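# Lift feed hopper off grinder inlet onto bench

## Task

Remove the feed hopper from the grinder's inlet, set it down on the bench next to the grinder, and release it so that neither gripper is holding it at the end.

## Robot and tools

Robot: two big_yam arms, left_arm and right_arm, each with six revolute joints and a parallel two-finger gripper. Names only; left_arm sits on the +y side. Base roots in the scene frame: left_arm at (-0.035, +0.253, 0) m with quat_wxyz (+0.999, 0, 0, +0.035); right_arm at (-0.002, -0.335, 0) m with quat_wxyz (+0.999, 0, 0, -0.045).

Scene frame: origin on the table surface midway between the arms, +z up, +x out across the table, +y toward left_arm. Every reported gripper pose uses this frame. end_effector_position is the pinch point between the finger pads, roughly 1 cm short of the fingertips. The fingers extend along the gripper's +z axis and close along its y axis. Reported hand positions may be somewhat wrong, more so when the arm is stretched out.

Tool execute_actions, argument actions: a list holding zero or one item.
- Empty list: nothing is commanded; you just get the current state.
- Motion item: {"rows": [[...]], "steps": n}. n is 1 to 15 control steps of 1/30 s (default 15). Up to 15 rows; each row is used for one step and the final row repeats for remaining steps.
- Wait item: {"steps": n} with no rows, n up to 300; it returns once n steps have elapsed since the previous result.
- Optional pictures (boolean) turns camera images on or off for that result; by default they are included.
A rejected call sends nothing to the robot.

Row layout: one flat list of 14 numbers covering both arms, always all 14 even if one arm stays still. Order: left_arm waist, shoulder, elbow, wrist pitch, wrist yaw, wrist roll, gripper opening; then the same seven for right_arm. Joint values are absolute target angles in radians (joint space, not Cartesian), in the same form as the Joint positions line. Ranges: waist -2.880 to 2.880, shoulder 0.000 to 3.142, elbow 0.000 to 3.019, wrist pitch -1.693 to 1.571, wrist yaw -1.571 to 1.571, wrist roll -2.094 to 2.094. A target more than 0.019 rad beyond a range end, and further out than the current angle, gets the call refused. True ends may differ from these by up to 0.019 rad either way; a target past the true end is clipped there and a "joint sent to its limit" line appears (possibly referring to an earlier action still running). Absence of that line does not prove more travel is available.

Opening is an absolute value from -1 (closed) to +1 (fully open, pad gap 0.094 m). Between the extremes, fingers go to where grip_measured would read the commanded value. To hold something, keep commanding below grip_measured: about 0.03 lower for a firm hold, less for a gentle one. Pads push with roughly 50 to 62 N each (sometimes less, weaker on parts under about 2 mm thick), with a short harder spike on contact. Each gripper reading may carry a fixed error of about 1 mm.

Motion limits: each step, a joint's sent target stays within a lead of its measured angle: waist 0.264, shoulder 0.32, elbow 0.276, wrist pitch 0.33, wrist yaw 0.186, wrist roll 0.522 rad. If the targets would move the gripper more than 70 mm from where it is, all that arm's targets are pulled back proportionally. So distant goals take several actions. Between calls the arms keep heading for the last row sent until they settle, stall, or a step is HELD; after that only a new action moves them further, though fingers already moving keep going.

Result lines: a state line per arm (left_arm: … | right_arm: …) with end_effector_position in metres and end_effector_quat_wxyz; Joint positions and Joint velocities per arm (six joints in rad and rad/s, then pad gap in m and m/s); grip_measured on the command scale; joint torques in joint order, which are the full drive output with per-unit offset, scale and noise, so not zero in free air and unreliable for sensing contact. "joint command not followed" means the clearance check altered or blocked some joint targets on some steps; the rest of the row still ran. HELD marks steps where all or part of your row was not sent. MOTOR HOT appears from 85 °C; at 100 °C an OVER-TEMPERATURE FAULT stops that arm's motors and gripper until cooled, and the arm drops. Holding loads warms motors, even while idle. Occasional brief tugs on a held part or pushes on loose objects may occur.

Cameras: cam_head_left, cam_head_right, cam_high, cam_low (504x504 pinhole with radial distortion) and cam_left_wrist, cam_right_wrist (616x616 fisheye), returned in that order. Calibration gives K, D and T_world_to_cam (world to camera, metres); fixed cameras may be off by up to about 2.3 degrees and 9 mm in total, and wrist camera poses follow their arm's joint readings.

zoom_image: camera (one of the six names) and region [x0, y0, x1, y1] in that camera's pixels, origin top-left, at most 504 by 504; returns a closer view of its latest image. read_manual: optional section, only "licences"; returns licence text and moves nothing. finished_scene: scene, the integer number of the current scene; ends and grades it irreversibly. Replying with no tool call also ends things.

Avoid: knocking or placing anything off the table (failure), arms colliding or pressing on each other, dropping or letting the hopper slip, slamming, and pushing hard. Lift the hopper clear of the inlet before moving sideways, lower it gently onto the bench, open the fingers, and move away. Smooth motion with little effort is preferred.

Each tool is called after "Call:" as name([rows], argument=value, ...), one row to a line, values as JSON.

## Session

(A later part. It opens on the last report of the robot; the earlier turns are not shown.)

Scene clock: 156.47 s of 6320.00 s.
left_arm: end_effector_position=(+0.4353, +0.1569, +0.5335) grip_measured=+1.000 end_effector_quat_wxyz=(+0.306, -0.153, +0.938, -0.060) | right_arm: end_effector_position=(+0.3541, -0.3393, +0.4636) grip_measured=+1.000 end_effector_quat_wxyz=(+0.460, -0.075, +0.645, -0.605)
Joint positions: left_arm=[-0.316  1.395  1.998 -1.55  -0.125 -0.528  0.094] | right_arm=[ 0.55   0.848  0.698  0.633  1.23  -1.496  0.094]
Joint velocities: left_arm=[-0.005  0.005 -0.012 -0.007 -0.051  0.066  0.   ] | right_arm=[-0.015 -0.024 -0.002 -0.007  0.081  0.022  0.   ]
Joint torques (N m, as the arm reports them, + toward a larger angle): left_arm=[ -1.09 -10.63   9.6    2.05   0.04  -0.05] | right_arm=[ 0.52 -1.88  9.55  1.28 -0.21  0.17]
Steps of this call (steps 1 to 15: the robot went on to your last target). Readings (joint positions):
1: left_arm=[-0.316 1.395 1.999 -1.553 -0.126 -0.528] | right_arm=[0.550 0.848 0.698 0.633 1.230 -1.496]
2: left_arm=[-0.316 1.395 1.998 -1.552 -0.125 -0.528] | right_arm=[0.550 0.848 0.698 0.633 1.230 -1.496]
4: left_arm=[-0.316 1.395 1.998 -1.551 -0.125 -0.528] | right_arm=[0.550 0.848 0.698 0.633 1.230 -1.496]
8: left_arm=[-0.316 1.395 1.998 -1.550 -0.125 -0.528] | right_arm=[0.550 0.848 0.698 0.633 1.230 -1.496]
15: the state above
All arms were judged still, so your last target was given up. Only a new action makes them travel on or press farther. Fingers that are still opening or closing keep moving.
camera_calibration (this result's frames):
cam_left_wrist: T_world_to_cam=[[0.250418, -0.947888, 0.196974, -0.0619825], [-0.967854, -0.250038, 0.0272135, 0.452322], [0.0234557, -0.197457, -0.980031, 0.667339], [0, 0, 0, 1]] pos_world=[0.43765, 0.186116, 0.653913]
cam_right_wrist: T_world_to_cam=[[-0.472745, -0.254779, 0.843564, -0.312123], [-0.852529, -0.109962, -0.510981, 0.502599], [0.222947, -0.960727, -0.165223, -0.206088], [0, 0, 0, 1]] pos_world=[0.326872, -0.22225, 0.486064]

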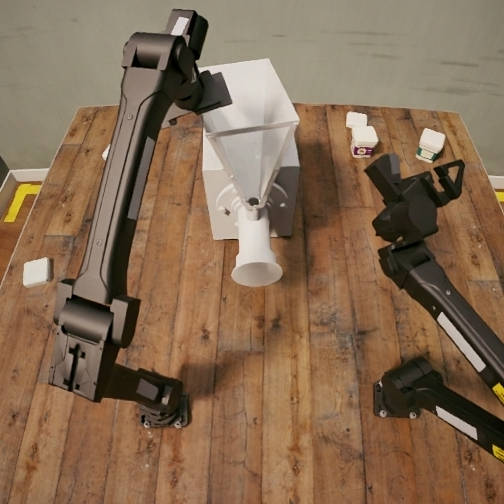

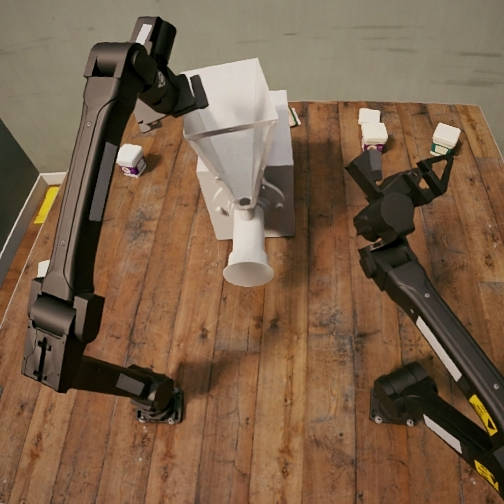

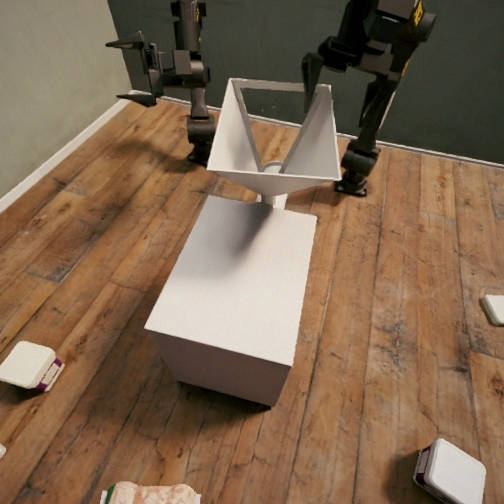

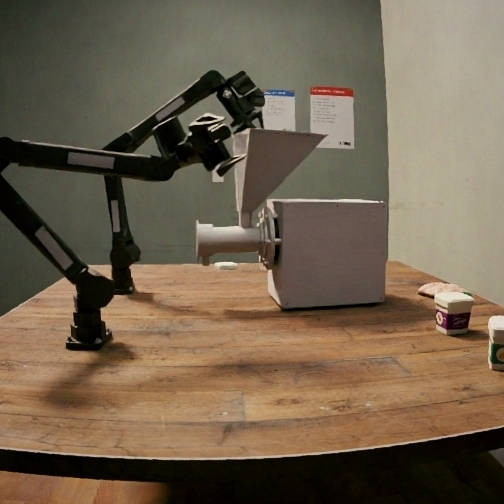

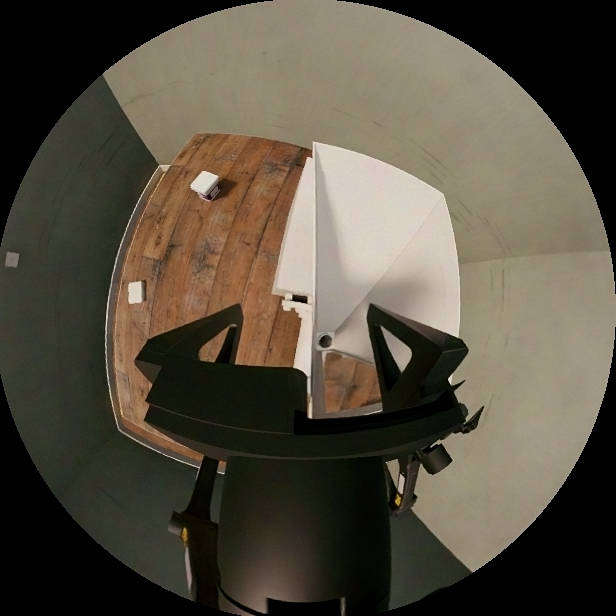

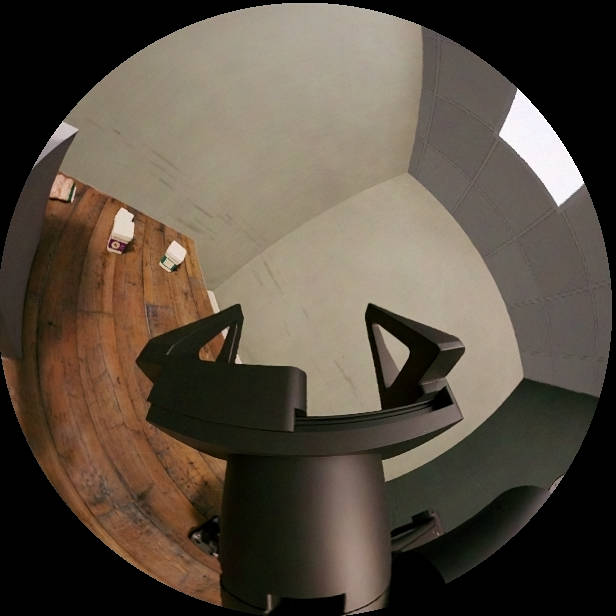

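Call:
execute_actions([
  {"rows": [[-0.31,1.395,1.992,-1.53,-0.118,-0.54,1,0.55,0.848,0.698,0.632,1.231,-1.496,1],[-0.309,1.396,1.985,-1.52,-0.112,-0.545,0.9,0.55,0.848,0.698,0.632,1.231,-1.496,1],[-0.308,1.397,1.978,-1.51,-0.106,-0.55,0.8,0.55,0.848,0.698,0.632,1.231,-1.496,1],[-0.307,1.398,1.971,-1.50,-0.10,-0.555,0.7,0.55,0.848,0.698,0.632,1.231,-1.496,1],[-0.306,1.399,1.964,-1.49,-0.095,-0.56,0.6,0.55,0.848,0.698,0.632,1.231,-1.496,1],[-0.305,1.40,1.957,-1.48,-0.09,-0.565,0.5,0.55,0.848,0.698,0.632,1.231,-1.496,1],[-0.304,1.401,1.95,-1.47,-0.086,-0.568,0.4,0.55,0.848,0.698,0.632,1.231,-1.496,1],[-0.303,1.402,1.943,-1.46,-0.084,-0.568,0.3,0.55,0.848,0.698,0.632,1.231,-1.496,1],[-0.302,1.403,1.936,-1.45,-0.084,-0.568,0.2,0.55,0.848,0.698,0.632,1.231,-1.496,1],[-0.301,1.404,1.929,-1.44,-0.084,-0.568,0.1,0.55,0.848,0.698,0.632,1.231,-1.496,1],[-0.30,1.405,1.922,-1.432,-0.084,-0.568,0.0,0.55,0.848,0.698,0.632,1.231,-1.496,1],[-0.30,1.405,1.922,-1.432,-0.084,-0.568,-0.2,0.55,0.848,0.698,0.632,1.231,-1.496,1]], "steps": 15},
], pictures=false)

Call:
execute_actions([
  {"steps": 15},
])

Scene clock: 170.73 s of 6320.00 s.
left_arm: end_effector_position=(+0.4556, +0.1466, +0.5104) grip_measured=-0.197 end_effector_quat_wxyz=(+0.307, -0.161, +0.934, -0.085) | right_arm: end_effector_position=(+0.3541, -0.3393, +0.4636) grip_measured=+1.000 end_effector_quat_wxyz=(+0.460, -0.075, +0.645, -0.605)
Joint positions: left_arm=[-0.313  1.4    1.924 -1.452 -0.088 -0.555  0.038] | right_arm=[ 0.55   0.848  0.698  0.633  1.23  -1.496  0.094]
Joint velocities: left_arm=[ 0.015  0.034 -0.007  0.037 -0.007 -0.007 -0.003] | right_arm=[ 0.005 -0.005  0.002  0.007 -0.037  0.037  0.   ]
Joint torques (N m, as the arm reports them, + toward a larger angle): left_arm=[ -1.08 -10.64   9.92   2.06   0.07  -0.08] | right_arm=[ 1.58 -1.89  9.49  1.16 -0.23  0.09]
Steps of this call (steps 1 to 90: nothing new was sent; then 10.77 s passed at rest; steps 91 to 105: all 15 steps of this action). Readings (joint positions):
91: left_arm=[-0.316 1.395 1.998 -1.550 -0.124 -0.529] | right_arm=[0.550 0.848 0.698 0.633 1.230 -1.496]
92: left_arm=[-0.316 1.395 1.997 -1.547 -0.120 -0.530] | right_arm=[0.550 0.848 0.698 0.633 1.230 -1.496]
94: left_arm=[-0.316 1.395 1.990 -1.533 -0.109 -0.534] | right_arm=[0.550 0.848 0.698 0.633 1.230 -1.496]
98: left_arm=[-0.316 1.395 1.959 -1.495 -0.090 -0.547] | right_arm=[0.550 0.848 0.698 0.633 1.230 -1.496]
105: the state above

Scene clock: 171.23 s of 6320.00 s.
left_arm: end_effector_position=(+0.4567, +0.1467, +0.5098) grip_measured=-0.198 end_effector_quat_wxyz=(+0.308, -0.163, +0.934, -0.085) | right_arm: end_effector_position=(+0.3541, -0.3393, +0.4636) grip_measured=+1.000 end_effector_quat_wxyz=(+0.460, -0.075, +0.645, -0.605)
Joint positions: left_arm=[-0.312  1.401  1.924 -1.449 -0.088 -0.558  0.038] | right_arm=[ 0.55   0.848  0.698  0.633  1.23  -1.496  0.094]
Joint velocities: left_arm=[ 0.005 -0.015 -0.007  0.007  0.007 -0.037 -0.   ] | right_arm=[ 0.005 -0.005 -0.002  0.017 -0.007 -0.066  0.   ]
Joint torques (N m, as the arm reports them, + toward a larger angle): left_arm=[ -0.53 -11.16   9.82   2.09   0.07  -0.07] | right_arm=[ 1.02 -2.58  9.57  1.16 -0.31  0.13]
Steps of this call (steps 1 to 15: the robot went on to your last target). Readings (joint positions):
1: left_arm=[-0.313 1.400 1.924 -1.450 -0.088 -0.556] | right_arm=[0.550 0.848 0.698 0.633 1.230 -1.496]
2: left_arm=[-0.312 1.401 1.924 -1.450 -0.088 -0.557] | right_arm=[0.550 0.848 0.698 0.633 1.230 -1.496]
4: left_arm=[-0.312 1.401 1.924 -1.449 -0.088 -0.557] | right_arm=[0.550 0.848 0.698 0.633 1.230 -1.496]
8: left_arm=[-0.312 1.401 1.924 -1.449 -0.088 -0.558] | right_arm=[0.550 0.848 0.698 0.633 1.230 -1.496]
15: the state above
All arms were judged still, so your last target was given up. Only a new action makes them travel on or press farther. Fingers that are still opening or closing keep moving.
camera_calibration (this result's frames):
cam_left_wrist: T_world_to_cam=[[0.252465, -0.934997, 0.249081, -0.101778], [-0.966947, -0.253291, 0.0292836, 0.470131], [0.0357098, -0.248241, -0.96804, 0.637331], [0, 0, 0, 1]] pos_world=[0.457528, 0.182129, 0.628545]
cam_right_wrist: T_world_to_cam=[[-0.472745, -0.254779, 0.843564, -0.312123], [-0.852529, -0.109962, -0.510981, 0.502599], [0.222947, -0.960727, -0.165223, -0.206088], [0, 0, 0, 1]] pos_world=[0.326872, -0.22225, 0.486064]

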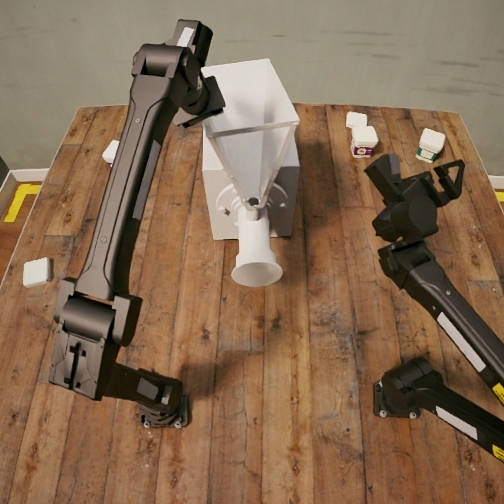

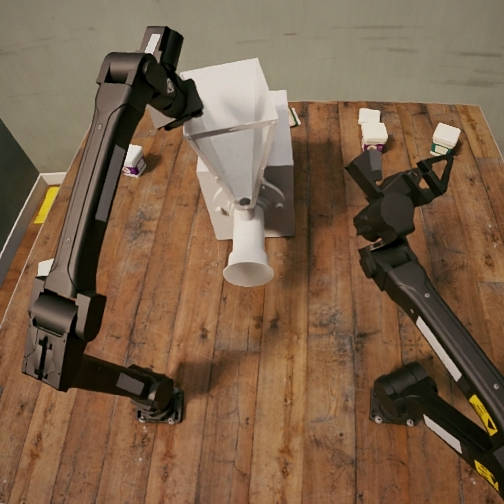

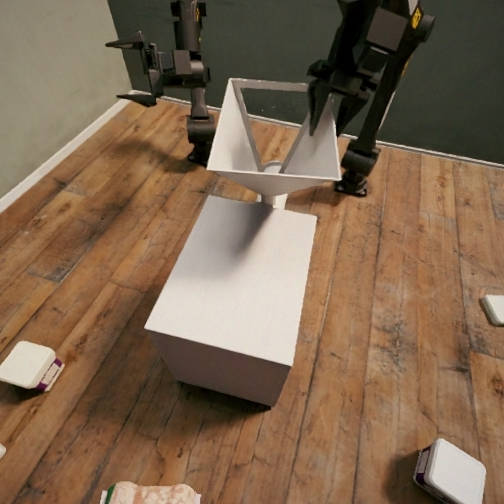

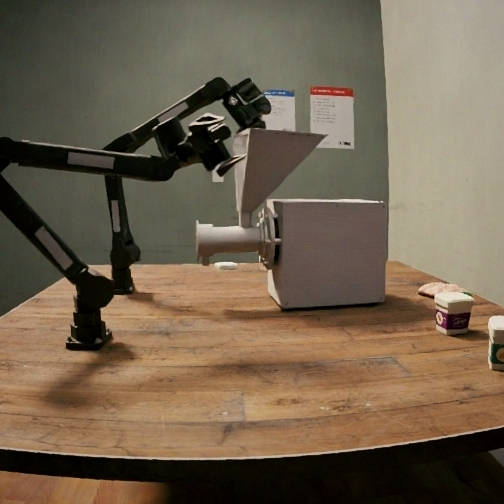

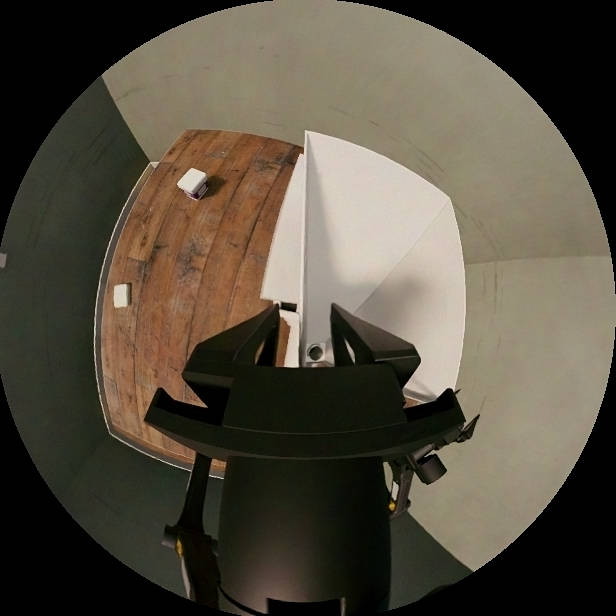

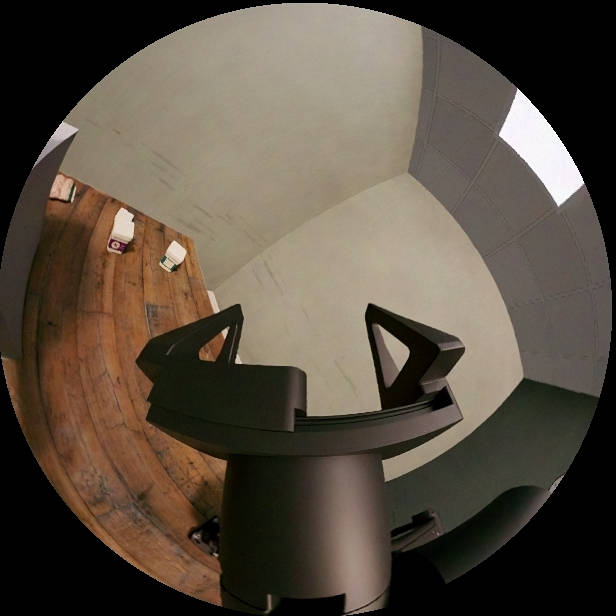

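Call:
zoom_image(camera="cam_left_wrist", region=[245, 260, 365, 380])

Call:
zoom_image(camera="cam_high", region=[280, 40, 400, 160])

Region (245, 260, 365, 380) of cam_left_wrist's 616x616 image, scaled by 4.200, with more detail than that image has.

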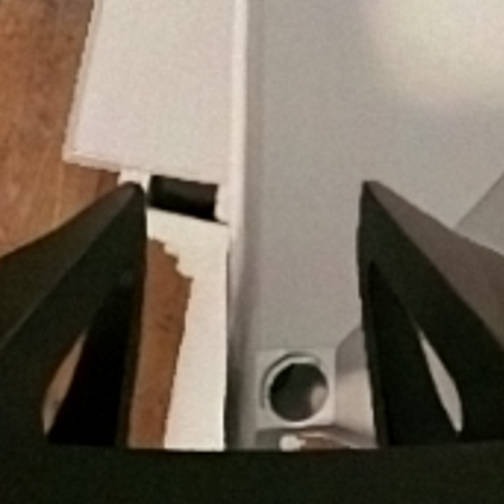

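Region (280, 40, 400, 160) of cam_high's 504x504 image, scaled by 4.200, with more detail than that image has.

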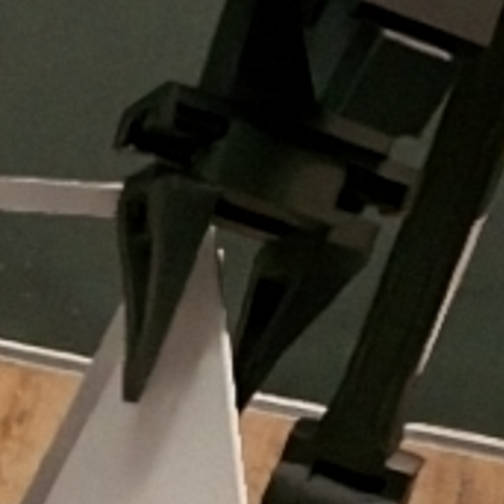

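Call:
execute_actions([
  {"rows": [[-0.30,1.405,1.92,-1.43,-0.084,-0.565,-0.3,0.55,0.848,0.698,0.632,1.231,-1.496,1],[-0.298,1.406,1.916,-1.424,-0.084,-0.565,-0.4,0.55,0.848,0.698,0.632,1.231,-1.496,1],[-0.296,1.407,1.912,-1.419,-0.084,-0.565,-0.5,0.55,0.848,0.698,0.632,1.231,-1.496,1],[-0.294,1.408,1.908,-1.414,-0.084,-0.565,-0.6,0.55,0.848,0.698,0.632,1.231,-1.496,1],[-0.292,1.409,1.904,-1.409,-0.084,-0.565,-0.7,0.55,0.848,0.698,0.632,1.231,-1.496,1]], "steps": 15},
])

Scene clock: 184.50 s of 6320.00 s.
left_arm: end_effector_position=(+0.4623, +0.1499, +0.5058) grip_measured=-0.698 end_effector_quat_wxyz=(+0.311, -0.167, +0.932, -0.086) | right_arm: end_effector_position=(+0.3541, -0.3393, +0.4636) grip_measured=+1.000 end_effector_quat_wxyz=(+0.460, -0.075, +0.645, -0.605)
Joint positions: left_arm=[-0.303  1.402  1.909 -1.425 -0.087 -0.558  0.014] | right_arm=[ 0.55   0.848  0.698  0.633  1.23  -1.496  0.094]
Joint velocities: left_arm=[-0.005  0.005 -0.007 -0.007  0.037 -0.007  0.   ] | right_arm=[-0.005  0.005 -0.012  0.002 -0.022 -0.007  0.   ]
Joint torques (N m, as the arm reports them, + toward a larger angle): left_arm=[ -0.57 -10.02   9.51   2.02   0.05  -0.04] | right_arm=[-0.3  -2.45  9.39  1.22 -0.28  0.1 ]
Steps of this call (steps 1 to 90: nothing new was sent; then 9.77 s passed at rest; steps 91 to 105: all 15 steps of this action). Readings (joint positions):
91: left_arm=[-0.312 1.401 1.924 -1.449 -0.088 -0.558] | right_arm=[0.550 0.848 0.698 0.633 1.230 -1.496]
92: left_arm=[-0.312 1.401 1.923 -1.447 -0.088 -0.558] | right_arm=[0.550 0.848 0.698 0.633 1.230 -1.496]
94: left_arm=[-0.311 1.401 1.920 -1.439 -0.088 -0.558] | right_arm=[0.550 0.848 0.698 0.633 1.230 -1.496]
98: left_arm=[-0.306 1.401 1.909 -1.427 -0.087 -0.558] | right_arm=[0.550 0.848 0.698 0.633 1.230 -1.496]
105: the state above
camera_calibration (this result's frames):
cam_left_wrist: T_world_to_cam=[[0.258662, -0.932153, 0.253348, -0.104583], [-0.964906, -0.261625, 0.0225398, 0.480213], [0.0452715, -0.250287, -0.967113, 0.629462], [0, 0, 0, 1]] pos_world=[0.461915, 0.185695, 0.624433]
cam_right_wrist: T_world_to_cam=[[-0.472745, -0.254779, 0.843564, -0.312123], [-0.852529, -0.109962, -0.510981, 0.502599], [0.222947, -0.960727, -0.165223, -0.206088], [0, 0, 0, 1]] pos_world=[0.326872, -0.22225, 0.486064]

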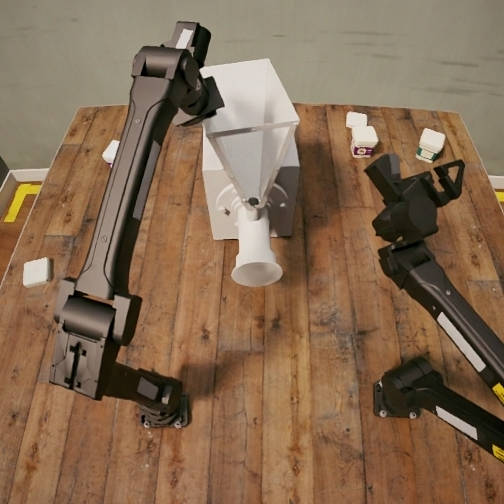

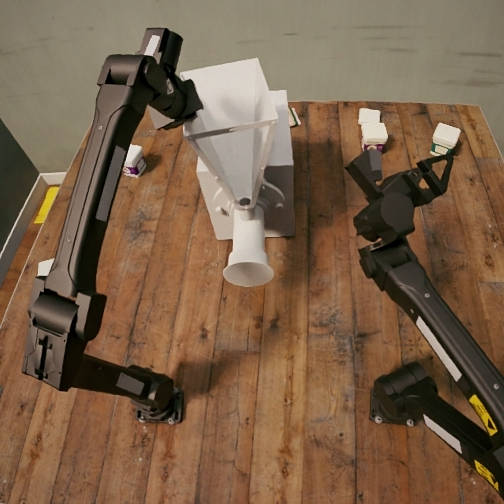

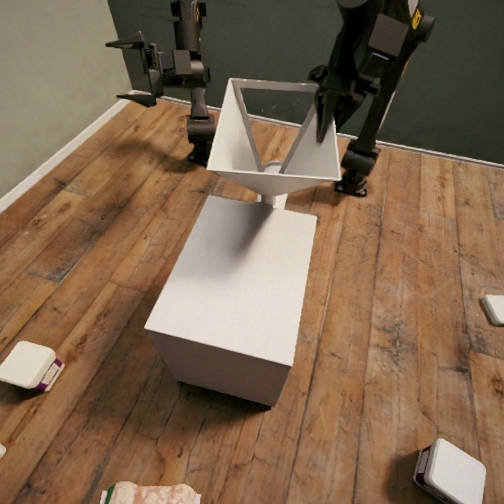

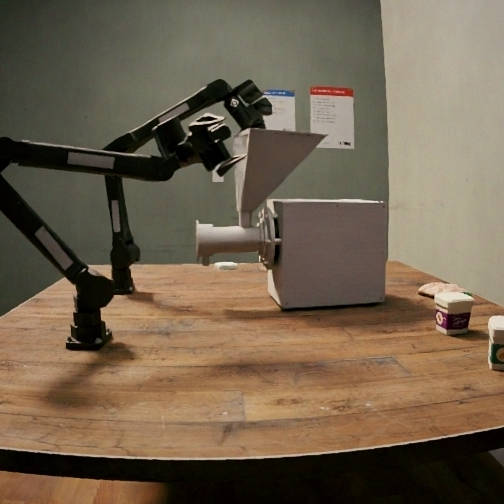

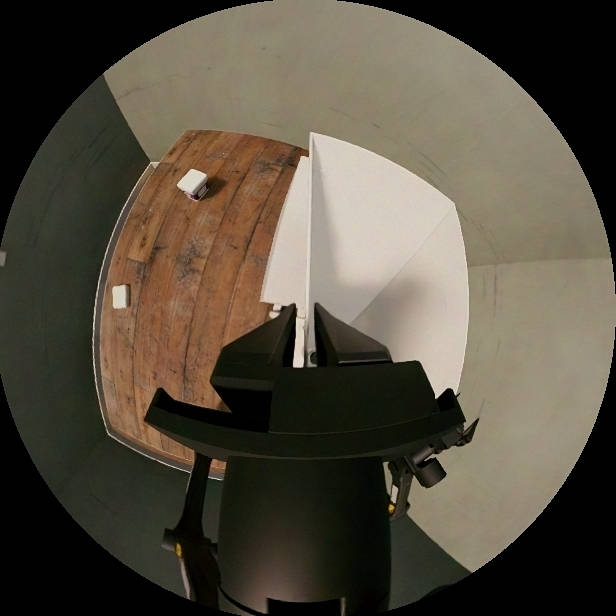

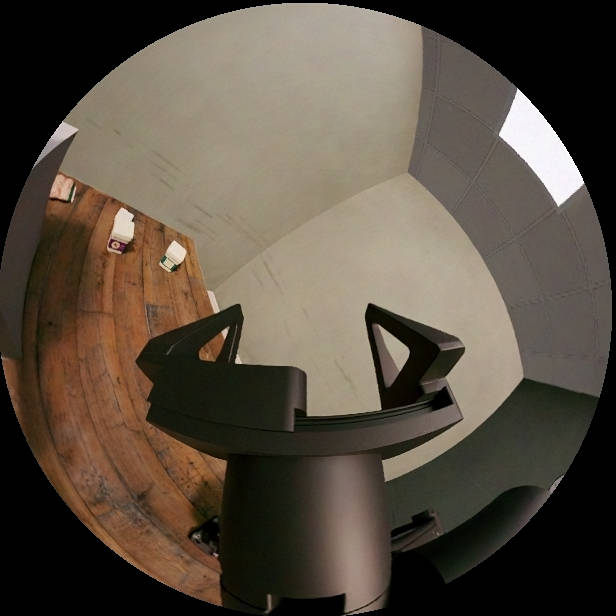

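Call:
zoom_image(camera="cam_left_wrist", region=[265, 280, 345, 375])

Call:
zoom_image(camera="cam_high", region=[290, 50, 390, 160])

Region (265, 280, 345, 375) of cam_left_wrist's 616x616 image, scaled by 5.305, with more detail than that image has; it fills the left 424 columns of this view, and the rest is white.

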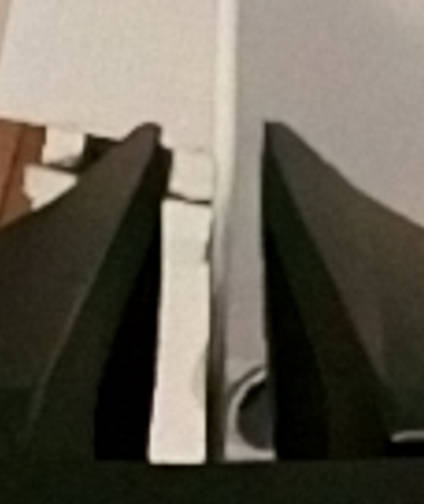

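Region (290, 50, 390, 160) of cam_high's 504x504 image, scaled by 4.582, with more detail than that image has; it fills the left 458 columns of this view, and the rest is white.

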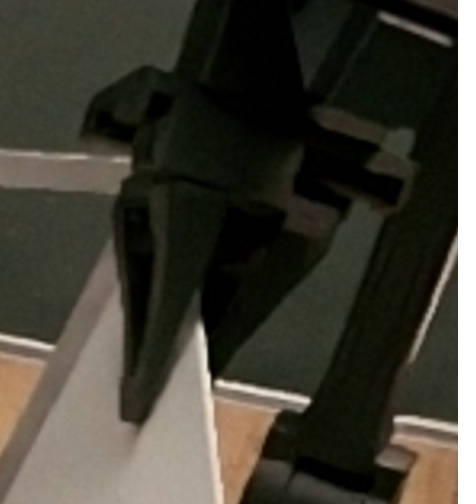

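Call:
execute_actions([
  {"rows": [[-0.303,1.402,1.909,-1.425,-0.087,-0.558,-0.75,0.55,0.848,0.698,0.632,1.231,-1.496,1],[-0.304,1.402,1.909,-1.425,-0.087,-0.558,-0.8,0.55,0.848,0.698,0.632,1.231,-1.496,1],[-0.305,1.402,1.909,-1.425,-0.087,-0.558,-0.84,0.55,0.848,0.698,0.632,1.231,-1.496,1],[-0.306,1.402,1.909,-1.425,-0.087,-0.558,-0.87,0.55,0.848,0.698,0.632,1.231,-1.496,1],[-0.307,1.402,1.909,-1.425,-0.087,-0.558,-0.89,0.55,0.848,0.698,0.632,1.231,-1.496,1],[-0.307,1.402,1.909,-1.425,-0.087,-0.558,-0.91,0.55,0.848,0.698,0.632,1.231,-1.496,1],[-0.307,1.402,1.909,-1.425,-0.087,-0.558,-0.93,0.55,0.848,0.698,0.632,1.231,-1.496,1],[-0.307,1.402,1.909,-1.425,-0.087,-0.558,-0.95,0.55,0.848,0.698,0.632,1.231,-1.496,1],[-0.307,1.402,1.909,-1.425,-0.087,-0.558,-0.97,0.55,0.848,0.698,0.632,1.231,-1.496,1],[-0.307,1.402,1.909,-1.425,-0.087,-0.558,-1.0,0.55,0.848,0.698,0.632,1.231,-1.496,1]], "steps": 15},
], pictures=false)

Scene clock: 194.70 s of 6320.00 s.
left_arm: end_effector_position=(+0.4627, +0.1482, +0.5062) grip_measured=-0.966 end_effector_quat_wxyz=(+0.311, -0.167, +0.931, -0.091) | right_arm: end_effector_position=(+0.3541, -0.3393, +0.4636) grip_measured=+1.000 end_effector_quat_wxyz=(+0.460, -0.075, +0.645, -0.605)
Joint positions: left_arm=[-0.303  1.402  1.909 -1.422 -0.077 -0.562  0.002] | right_arm=[ 0.55   0.848  0.698  0.633  1.23  -1.496  0.094]
Joint velocities: left_arm=[-0.005 -0.024 -0.007  0.022  0.007 -0.007  0.   ] | right_arm=[ 0.005 -0.005  0.002 -0.012  0.081 -0.095  0.   ]
Joint torques (N m, as the arm reports them, + toward a larger angle): left_arm=[ -1.98 -10.88  10.11   1.21  -0.53   0.05] | right_arm=[-0.21 -2.5   9.42  1.21 -0.29  0.09]
Steps of this call (steps 1 to 15: the robot went on to your last target; steps 16 to 90: nothing new was sent; then 6.70 s passed at rest; steps 91 to 105: all 15 steps of this action). Readings (joint positions):
91: left_arm=[-0.303 1.402 1.909 -1.425 -0.087 -0.558] | right_arm=[0.550 0.848 0.698 0.633 1.230 -1.496]
92: left_arm=[-0.303 1.402 1.909 -1.425 -0.087 -0.558] | right_arm=[0.550 0.848 0.698 0.633 1.230 -1.496]
94: left_arm=[-0.303 1.402 1.909 -1.425 -0.087 -0.558] | right_arm=[0.550 0.848 0.698 0.633 1.230 -1.496]
98: left_arm=[-0.303 1.402 1.909 -1.425 -0.086 -0.558] | right_arm=[0.550 0.848 0.698 0.633 1.230 -1.496]
105: the state above

Call:
execute_actions([
  {"rows": [[-0.303,1.402,1.916,-1.422,-0.08,-0.562,-1,0.55,0.848,0.698,0.632,1.231,-1.496,1],[-0.303,1.403,1.922,-1.424,-0.08,-0.562,-1,0.55,0.848,0.698,0.632,1.231,-1.496,1],[-0.303,1.404,1.928,-1.427,-0.08,-0.562,-1,0.55,0.848,0.698,0.632,1.231,-1.496,1],[-0.303,1.406,1.934,-1.43,-0.08,-0.562,-1,0.55,0.848,0.698,0.632,1.231,-1.496,1],[-0.303,1.408,1.94,-1.434,-0.08,-0.562,-1,0.55,0.848,0.698,0.632,1.231,-1.496,1],[-0.303,1.41,1.946,-1.438,-0.08,-0.562,-1,0.55,0.848,0.698,0.632,1.231,-1.496,1],[-0.303,1.412,1.952,-1.442,-0.08,-0.562,-1,0.55,0.848,0.698,0.632,1.231,-1.496,1],[-0.303,1.414,1.958,-1.446,-0.08,-0.562,-1,0.55,0.848,0.698,0.632,1.231,-1.496,1],[-0.303,1.416,1.964,-1.45,-0.08,-0.562,-1,0.55,0.848,0.698,0.632,1.231,-1.496,1],[-0.303,1.418,1.97,-1.454,-0.08,-0.562,-1,0.55,0.848,0.698,0.632,1.231,-1.496,1],[-0.303,1.42,1.976,-1.458,-0.08,-0.562,-1,0.55,0.848,0.698,0.632,1.231,-1.496,1],[-0.303,1.422,1.982,-1.462,-0.08,-0.562,-1,0.55,0.848,0.698,0.632,1.231,-1.496,1],[-0.303,1.424,1.988,-1.465,-0.08,-0.562,-1,0.55,0.848,0.698,0.632,1.231,-1.496,1],[-0.303,1.425,1.993,-1.468,-0.08,-0.562,-1,0.55,0.848,0.698,0.632,1.231,-1.496,1]], "steps": 15},
], pictures=false)

Call:
execute_actions([
  {"steps": 12},
])

Scene clock: 210.37 s of 6320.00 s.
left_arm: end_effector_position=(+0.4631, +0.1471, +0.5069) grip_measured=-0.966 end_effector_quat_wxyz=(+0.303, -0.166, +0.934, -0.091) | right_arm: end_effector_position=(+0.3541, -0.3393, +0.4636) grip_measured=+1.000 end_effector_quat_wxyz=(+0.460, -0.075, +0.645, -0.605)
Joint positions: left_arm=[-0.303  1.416  1.932 -1.446 -0.071 -0.562  0.002] | right_arm=[ 0.55   0.848  0.698  0.633  1.23  -1.496  0.094]
Joint velocities: left_arm=[-0.015  0.034  0.095 -0.076 -0.007 -0.037 -0.   ] | right_arm=[-0.005 -0.005  0.007 -0.012 -0.007  0.037  0.   ]
Joint torques (N m, as the arm reports them, + toward a larger angle): left_arm=[ -1.78 -10.91  15.53   0.57  -0.5    0.03] | right_arm=[ 1.   -2.39  9.35  1.41 -0.3   0.12]
Steps of this call (steps 1 to 15: the robot went on to your last target; steps 16 to 90: nothing new was sent; then 12.17 s passed at rest; steps 91 to 105: all 15 steps of this action). Readings (joint positions):
91: left_arm=[-0.303 1.402 1.909 -1.422 -0.076 -0.562] | right_arm=[0.550 0.848 0.698 0.633 1.230 -1.496]
92: left_arm=[-0.303 1.402 1.909 -1.422 -0.075 -0.562] | right_arm=[0.550 0.848 0.698 0.633 1.230 -1.496]
94: left_arm=[-0.303 1.402 1.909 -1.422 -0.075 -0.562] | right_arm=[0.550 0.848 0.698 0.633 1.230 -1.496]
98: left_arm=[-0.303 1.402 1.909 -1.422 -0.075 -0.562] | right_arm=[0.550 0.848 0.698 0.633 1.230 -1.496]
105: the state above

Scene clock: 210.77 s of 6320.00 s.
left_arm: end_effector_position=(+0.4631, +0.1470, +0.5069) grip_measured=-0.966 end_effector_quat_wxyz=(+0.302, -0.166, +0.934, -0.090) | right_arm: end_effector_position=(+0.3541, -0.3393, +0.4636) grip_measured=+1.000 end_effector_quat_wxyz=(+0.460, -0.075, +0.645, -0.605)
Joint positions: left_arm=[-0.303  1.417  1.935 -1.45  -0.071 -0.562  0.002] | right_arm=[ 0.55   0.848  0.698  0.633  1.23  -1.496  0.094]
Joint velocities: left_arm=[-0.005 -0.005 -0.007  0.007  0.007 -0.007 -0.   ] | right_arm=[ 0.005 -0.005 -0.012 -0.002 -0.081  0.007  0.   ]
Joint torques (N m, as the arm reports them, + toward a larger angle): left_arm=[ -1.54 -10.58  15.59   0.48  -0.42   0.03] | right_arm=[ 1.07 -1.85  9.41  1.3  -0.3   0.1 ]
Steps of this call (steps 1 to 12: the robot went on to your last target). Readings (joint positions):
1: left_arm=[-0.303 1.417 1.934 -1.448 -0.071 -0.562] | right_arm=[0.550 0.848 0.698 0.633 1.230 -1.496]
2: left_arm=[-0.303 1.417 1.934 -1.449 -0.071 -0.562] | right_arm=[0.550 0.848 0.698 0.633 1.230 -1.496]
4: left_arm=[-0.303 1.417 1.935 -1.450 -0.071 -0.562] | right_arm=[0.550 0.848 0.698 0.633 1.230 -1.496]
8: left_arm=[-0.303 1.417 1.935 -1.450 -0.071 -0.562] | right_arm=[0.550 0.848 0.698 0.633 1.230 -1.496]
12: the state above
camera_calibration (this result's frames):
cam_left_wrist: T_world_to_cam=[[0.257339, -0.93079, 0.259628, -0.110574], [-0.965932, -0.255399, 0.0417883, 0.469984], [0.0274126, -0.261537, -0.964804, 0.638488], [0, 0, 0, 1]] pos_world=[0.464925, 0.1841, 0.625085]
cam_right_wrist: T_world_to_cam=[[-0.472745, -0.254779, 0.843564, -0.312123], [-0.852529, -0.109962, -0.510981, 0.502599], [0.222947, -0.960727, -0.165223, -0.206088], [0, 0, 0, 1]] pos_world=[0.326872, -0.22225, 0.486064]

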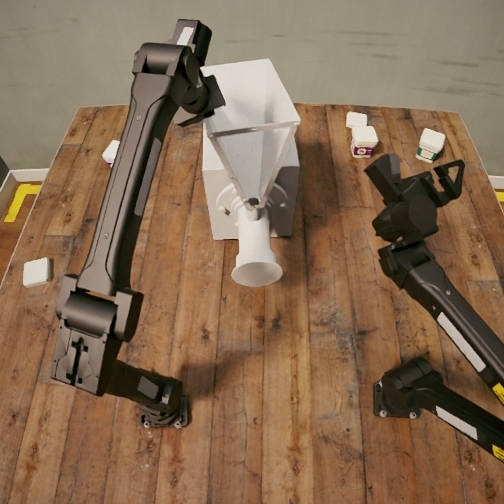

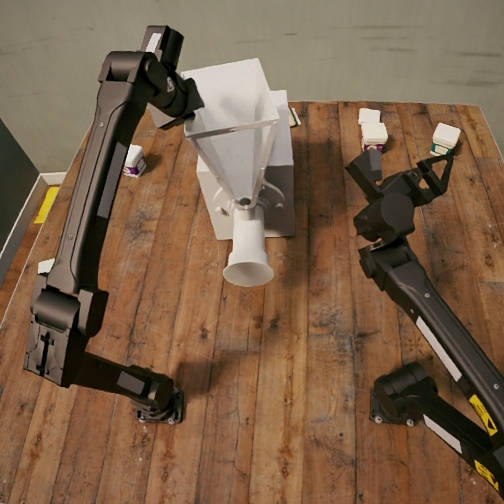

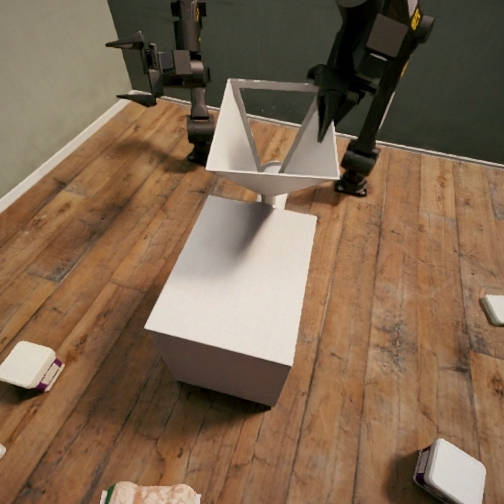

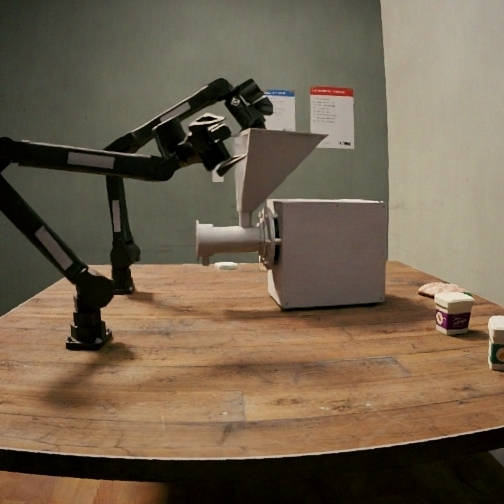

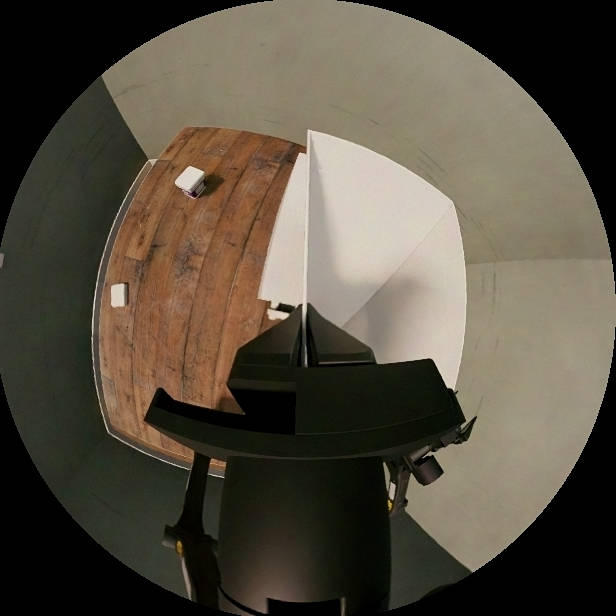

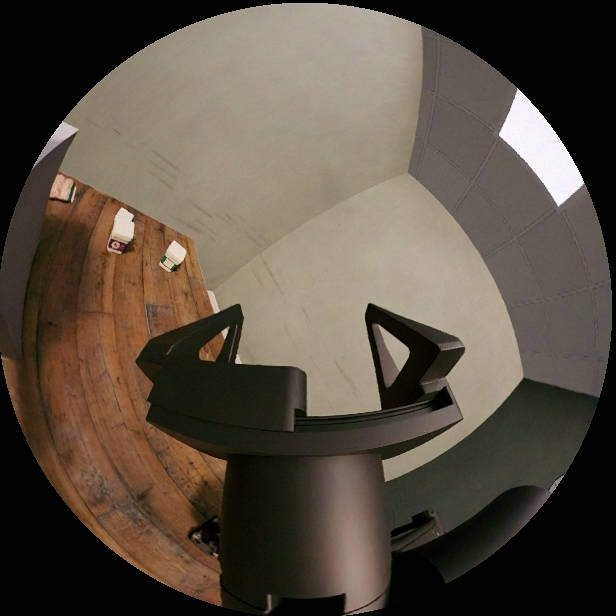

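Call:
execute_actions([
  {"rows": [[-0.303,1.42,1.993,-1.46,-0.075,-0.562,-1,0.55,0.848,0.698,0.632,1.231,-1.496,1],[-0.303,1.416,1.993,-1.453,-0.075,-0.562,-1,0.55,0.848,0.698,0.632,1.231,-1.496,1],[-0.303,1.412,1.993,-1.446,-0.075,-0.562,-1,0.55,0.848,0.698,0.632,1.231,-1.496,1],[-0.303,1.408,1.993,-1.44,-0.075,-0.562,-1,0.55,0.848,0.698,0.632,1.231,-1.496,1],[-0.303,1.404,1.993,-1.434,-0.075,-0.562,-1,0.55,0.848,0.698,0.632,1.231,-1.496,1],[-0.303,1.40,1.993,-1.428,-0.075,-0.562,-1,0.55,0.848,0.698,0.632,1.231,-1.496,1],[-0.303,1.396,1.993,-1.422,-0.075,-0.562,-1,0.55,0.848,0.698,0.632,1.231,-1.496,1],[-0.303,1.392,1.993,-1.416,-0.075,-0.562,-1,0.55,0.848,0.698,0.632,1.231,-1.496,1],[-0.303,1.39,1.993,-1.41,-0.075,-0.562,-1,0.55,0.848,0.698,0.632,1.231,-1.496,1]], "steps": 15},
], pictures=false)

Scene clock: 224.80 s of 6320.00 s.
left_arm: end_effector_position=(+0.4636, +0.1459, +0.5079) grip_measured=-0.966 end_effector_quat_wxyz=(+0.304, -0.163, +0.934, -0.093) | right_arm: end_effector_position=(+0.3541, -0.3393, +0.4636) grip_measured=+1.000 end_effector_quat_wxyz=(+0.460, -0.075, +0.645, -0.605)
Joint positions: left_arm=[-0.304  1.417  1.935 -1.445 -0.067 -0.558  0.002] | right_arm=[ 0.55   0.848  0.698  0.633  1.23  -1.496  0.094]
Joint velocities: left_arm=[-0.015 -0.024  0.007  0.002 -0.037 -0.11  -0.001] | right_arm=[-0.015 -0.005  0.007  0.002 -0.007  0.022  0.   ]
Joint torques (N m, as the arm reports them, + toward a larger angle): left_arm=[ -1.57 -12.93  15.59   2.91  -0.4   -0.02] | right_arm=[ 0.19 -1.52  9.51  1.24 -0.24  0.06]
Steps of this call (steps 1 to 15: the robot went on to your last target; steps 16 to 90: nothing new was sent; then 10.53 s passed at rest; steps 91 to 105: all 15 steps of this action). Readings (joint positions):
91: left_arm=[-0.303 1.417 1.935 -1.450 -0.070 -0.562] | right_arm=[0.550 0.848 0.698 0.633 1.230 -1.496]
92: left_arm=[-0.303 1.417 1.935 -1.450 -0.070 -0.562] | right_arm=[0.550 0.848 0.698 0.633 1.230 -1.496]
94: left_arm=[-0.303 1.417 1.935 -1.449 -0.070 -0.562] | right_arm=[0.550 0.848 0.698 0.633 1.230 -1.496]
98: left_arm=[-0.303 1.417 1.935 -1.446 -0.068 -0.561] | right_arm=[0.550 0.848 0.698 0.633 1.230 -1.496]
105: the state above

Call:
execute_actions([
  {"rows": [[-0.303,1.386,1.994,-1.408,-0.072,-0.562,-1,0.55,0.848,0.698,0.632,1.231,-1.496,1],[-0.303,1.382,1.995,-1.407,-0.072,-0.562,-1,0.55,0.848,0.698,0.632,1.231,-1.496,1],[-0.303,1.378,1.996,-1.406,-0.072,-0.562,-1,0.55,0.848,0.698,0.632,1.231,-1.496,1],[-0.303,1.374,1.997,-1.405,-0.072,-0.562,-1,0.55,0.848,0.698,0.632,1.231,-1.496,1],[-0.303,1.37,1.998,-1.404,-0.072,-0.562,-1,0.55,0.848,0.698,0.632,1.231,-1.496,1],[-0.303,1.366,1.999,-1.403,-0.072,-0.562,-1,0.55,0.848,0.698,0.632,1.231,-1.496,1],[-0.303,1.362,2.0,-1.402,-0.072,-0.562,-1,0.55,0.848,0.698,0.632,1.231,-1.496,1],[-0.303,1.358,2.001,-1.401,-0.072,-0.562,-1,0.55,0.848,0.698,0.632,1.231,-1.496,1],[-0.303,1.354,2.002,-1.40,-0.072,-0.562,-1,0.55,0.848,0.698,0.632,1.231,-1.496,1],[-0.303,1.35,2.003,-1.40,-0.072,-0.562,-1,0.55,0.848,0.698,0.632,1.231,-1.496,1]], "steps": 15},
], pictures=false)

Scene clock: 232.13 s of 6320.00 s.
left_arm: end_effector_position=(+0.4631, +0.1457, +0.5097) grip_measured=-0.966 end_effector_quat_wxyz=(+0.306, -0.161, +0.933, -0.094) | right_arm: end_effector_position=(+0.3541, -0.3393, +0.4636) grip_measured=+1.000 end_effector_quat_wxyz=(+0.460, -0.075, +0.645, -0.605)
Joint positions: left_arm=[-0.304  1.414  1.935 -1.442 -0.065 -0.554  0.002] | right_arm=[ 0.55   0.848  0.698  0.633  1.23  -1.496  0.094]
Joint velocities: left_arm=[-0.005  0.005 -0.007 -0.017  0.022 -0.007  0.   ] | right_arm=[-0.005  0.005  0.002 -0.002  0.022 -0.037  0.   ]
Joint torques (N m, as the arm reports them, + toward a larger angle): left_arm=[ -1.57 -15.49  16.66   3.26  -0.36  -0.06] | right_arm=[ 0.51 -2.4   9.48  1.24 -0.25  0.11]
Steps of this call (steps 1 to 15: the robot went on to your last target; steps 16 to 90: nothing new was sent; then 3.83 s passed at rest; steps 91 to 105: all 15 steps of this action). Readings (joint positions):
91: left_arm=[-0.304 1.416 1.935 -1.444 -0.066 -0.557] | right_arm=[0.550 0.848 0.698 0.633 1.230 -1.496]
92: left_arm=[-0.304 1.416 1.935 -1.444 -0.066 -0.557] | right_arm=[0.550 0.848 0.698 0.633 1.230 -1.496]
94: left_arm=[-0.304 1.416 1.935 -1.443 -0.065 -0.556] | right_arm=[0.550 0.848 0.698 0.633 1.230 -1.496]
98: left_arm=[-0.304 1.415 1.935 -1.442 -0.065 -0.555] | right_arm=[0.550 0.848 0.698 0.633 1.230 -1.496]
105: the state above

Call:
execute_actions([
  {"rows": [[-0.303,1.346,2.004,-1.399,-0.071,-0.567,-1,0.55,0.848,0.698,0.632,1.231,-1.496,1],[-0.303,1.342,2.006,-1.398,-0.07,-0.572,-1,0.55,0.848,0.698,0.632,1.231,-1.496,1],[-0.303,1.338,2.008,-1.397,-0.069,-0.577,-1,0.55,0.848,0.698,0.632,1.231,-1.496,1],[-0.303,1.334,2.01,-1.396,-0.068,-0.582,-1,0.55,0.848,0.698,0.632,1.231,-1.496,1],[-0.303,1.33,2.012,-1.395,-0.066,-0.587,-1,0.55,0.848,0.698,0.632,1.231,-1.496,1],[-0.303,1.326,2.014,-1.394,-0.064,-0.592,-1,0.55,0.848,0.698,0.632,1.231,-1.496,1],[-0.303,1.322,2.016,-1.393,-0.062,-0.597,-1,0.55,0.848,0.698,0.632,1.231,-1.496,1],[-0.303,1.318,2.018,-1.392,-0.06,-0.602,-1,0.55,0.848,0.698,0.632,1.231,-1.496,1],[-0.303,1.314,2.02,-1.391,-0.058,-0.607,-1,0.55,0.848,0.698,0.632,1.231,-1.496,1],[-0.303,1.31,2.022,-1.39,-0.056,-0.612,-1,0.55,0.848,0.698,0.632,1.231,-1.496,1],[-0.303,1.306,2.024,-1.389,-0.055,-0.617,-1,0.55,0.848,0.698,0.632,1.231,-1.496,1],[-0.303,1.302,2.026,-1.388,-0.055,-0.62,-1,0.55,0.848,0.698,0.632,1.231,-1.496,1]], "steps": 15},
])

Scene clock: 254.93 s of 6320.00 s.
left_arm: end_effector_position=(+0.4626, +0.1451, +0.5102) grip_measured=-0.967 end_effector_quat_wxyz=(+0.306, -0.161, +0.933, -0.096) | right_arm: end_effector_position=(+0.3541, -0.3393, +0.4636) grip_measured=+1.000 end_effector_quat_wxyz=(+0.460, -0.075, +0.645, -0.605)
Joint positions: left_arm=[-0.304  1.413  1.935 -1.442 -0.061 -0.555  0.002] | right_arm=[ 0.55   0.848  0.698  0.633  1.23  -1.496  0.094]
Joint velocities: left_arm=[ 0.005 -0.005  0.002  0.002  0.051 -0.081  0.   ] | right_arm=[-0.005  0.015 -0.022  0.002  0.007  0.007  0.   ]
Joint torques (N m, as the arm reports them, + toward a larger angle): left_arm=[ -1.6  -16.18  15.78   2.93   0.1   -0.37] | right_arm=[ 0.11 -2.12  9.42  1.29 -0.29  0.14]
Steps of this call (steps 1 to 15: the robot went on to your last target; steps 16 to 90: nothing new was sent; then 19.30 s passed at rest; steps 91 to 105: all 15 steps of this action). Readings (joint positions):
91: left_arm=[-0.304 1.414 1.935 -1.442 -0.064 -0.554] | right_arm=[0.550 0.848 0.698 0.633 1.230 -1.496]
92: left_arm=[-0.304 1.414 1.935 -1.442 -0.064 -0.554] | right_arm=[0.550 0.848 0.698 0.633 1.230 -1.496]
94: left_arm=[-0.304 1.414 1.935 -1.442 -0.063 -0.554] | right_arm=[0.550 0.848 0.698 0.633 1.230 -1.496]
98: left_arm=[-0.304 1.413 1.935 -1.442 -0.062 -0.554] | right_arm=[0.550 0.848 0.698 0.633 1.230 -1.496]
105: the state above
camera_calibration (this result's frames):
cam_left_wrist: T_world_to_cam=[[0.242959, -0.932142, 0.268481, -0.110726], [-0.969418, -0.2432, 0.0328973, 0.473225], [0.0346298, -0.268264, -0.962723, 0.637787], [0, 0, 0, 1]] pos_world=[0.463568, 0.182971, 0.628172]
cam_right_wrist: T_world_to_cam=[[-0.472745, -0.254779, 0.843564, -0.312123], [-0.852529, -0.109962, -0.510981, 0.502599], [0.222947, -0.960727, -0.165223, -0.206088], [0, 0, 0, 1]] pos_world=[0.326872, -0.22225, 0.486064]

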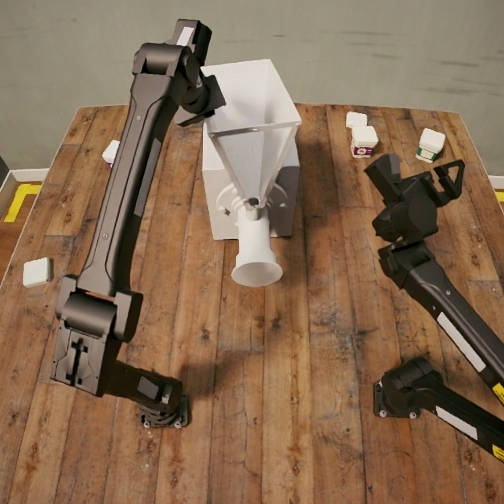

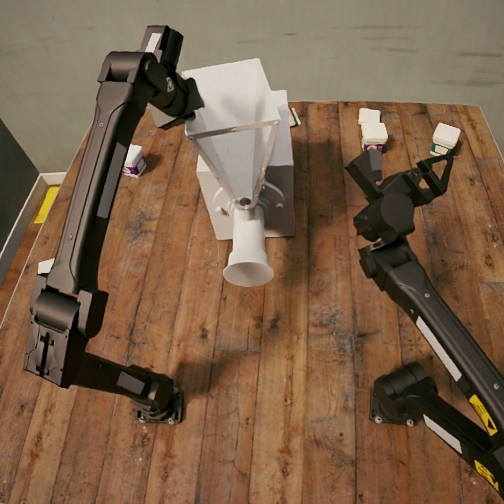

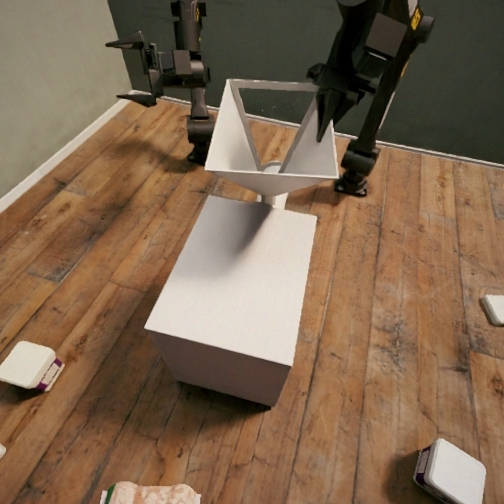

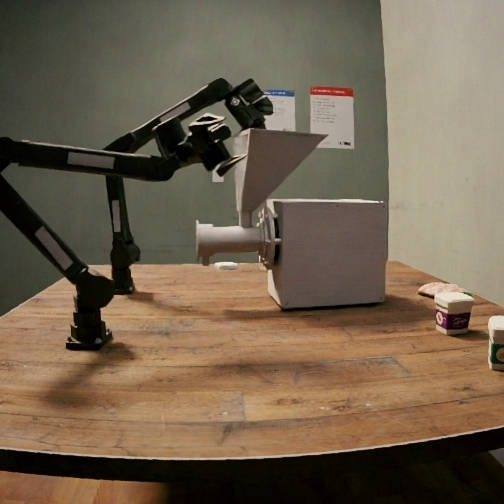

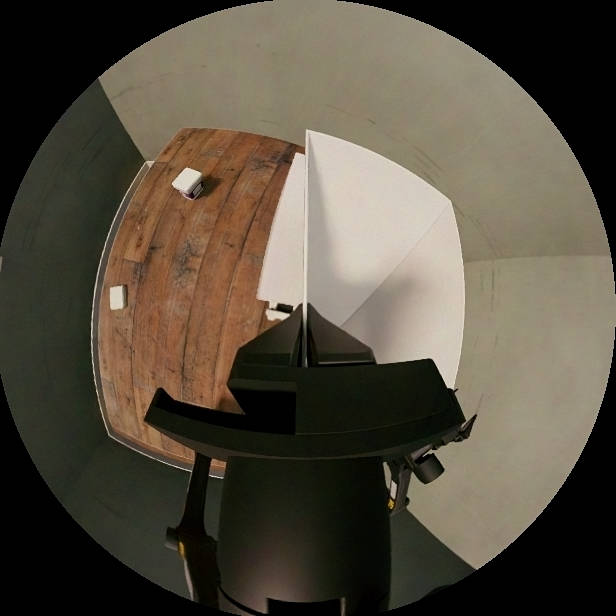

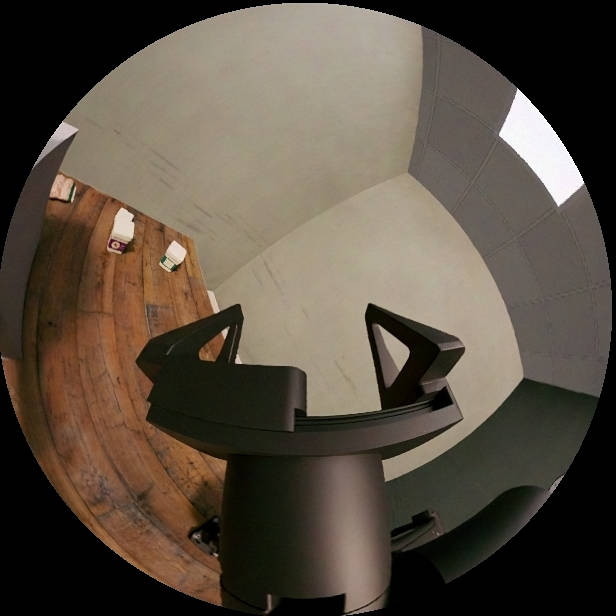

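Call:
execute_actions([
  {"rows": [[-0.303,1.35,2.0,-1.41,-0.06,-0.60,-1,0.55,0.848,0.698,0.632,1.231,-1.496,1],[-0.303,1.36,1.99,-1.415,-0.062,-0.59,-1,0.55,0.848,0.698,0.632,1.231,-1.496,1],[-0.303,1.37,1.98,-1.42,-0.064,-0.58,-1,0.55,0.848,0.698,0.632,1.231,-1.496,1],[-0.303,1.38,1.97,-1.425,-0.066,-0.575,-1,0.55,0.848,0.698,0.632,1.231,-1.496,1],[-0.303,1.39,1.96,-1.43,-0.068,-0.57,-1,0.55,0.848,0.698,0.632,1.231,-1.496,1],[-0.303,1.40,1.95,-1.435,-0.07,-0.565,-1,0.55,0.848,0.698,0.632,1.231,-1.496,1],[-0.303,1.408,1.94,-1.44,-0.072,-0.562,-1,0.55,0.848,0.698,0.632,1.231,-1.496,1],[-0.303,1.413,1.933,-1.443,-0.072,-0.562,-1,0.55,0.848,0.698,0.632,1.231,-1.496,1]], "steps": 15},
], pictures=false)

Scene clock: 272.87 s of 6320.00 s.
left_arm: end_effector_position=(+0.4631, +0.1457, +0.5076) grip_measured=-0.967 end_effector_quat_wxyz=(+0.304, -0.161, +0.934, -0.093) | right_arm: end_effector_position=(+0.3541, -0.3393, +0.4636) grip_measured=+1.000 end_effector_quat_wxyz=(+0.460, -0.075, +0.645, -0.605)
Joint positions: left_arm=[-0.304  1.414  1.931 -1.442 -0.065 -0.554  0.002] | right_arm=[ 0.55   0.848  0.698  0.633  1.23  -1.496  0.094]
Joint velocities: left_arm=[-0.005  0.005 -0.002 -0.012 -0.007  0.007 -0.001] | right_arm=[-0.015 -0.015 -0.027 -0.002  0.007  0.022  0.   ]
Joint torques (N m, as the arm reports them, + toward a larger angle): left_arm=[ -1.51 -11.11  10.24   1.3   -0.35  -0.05] | right_arm=[ 0.93 -2.68  9.66  1.24 -0.3   0.14]
Steps of this call (steps 1 to 15: the robot went on to your last target; steps 16 to 90: nothing new was sent; then 14.43 s passed at rest; steps 91 to 105: all 15 steps of this action). Readings (joint positions):
91: left_arm=[-0.304 1.413 1.935 -1.442 -0.061 -0.555] | right_arm=[0.550 0.848 0.698 0.633 1.230 -1.496]
92: left_arm=[-0.304 1.413 1.935 -1.442 -0.061 -0.555] | right_arm=[0.550 0.848 0.698 0.633 1.230 -1.496]
94: left_arm=[-0.304 1.413 1.935 -1.442 -0.061 -0.555] | right_arm=[0.550 0.848 0.698 0.633 1.230 -1.496]
98: left_arm=[-0.304 1.414 1.931 -1.442 -0.065 -0.554] | right_arm=[0.550 0.848 0.698 0.633 1.230 -1.496]
105: the state above


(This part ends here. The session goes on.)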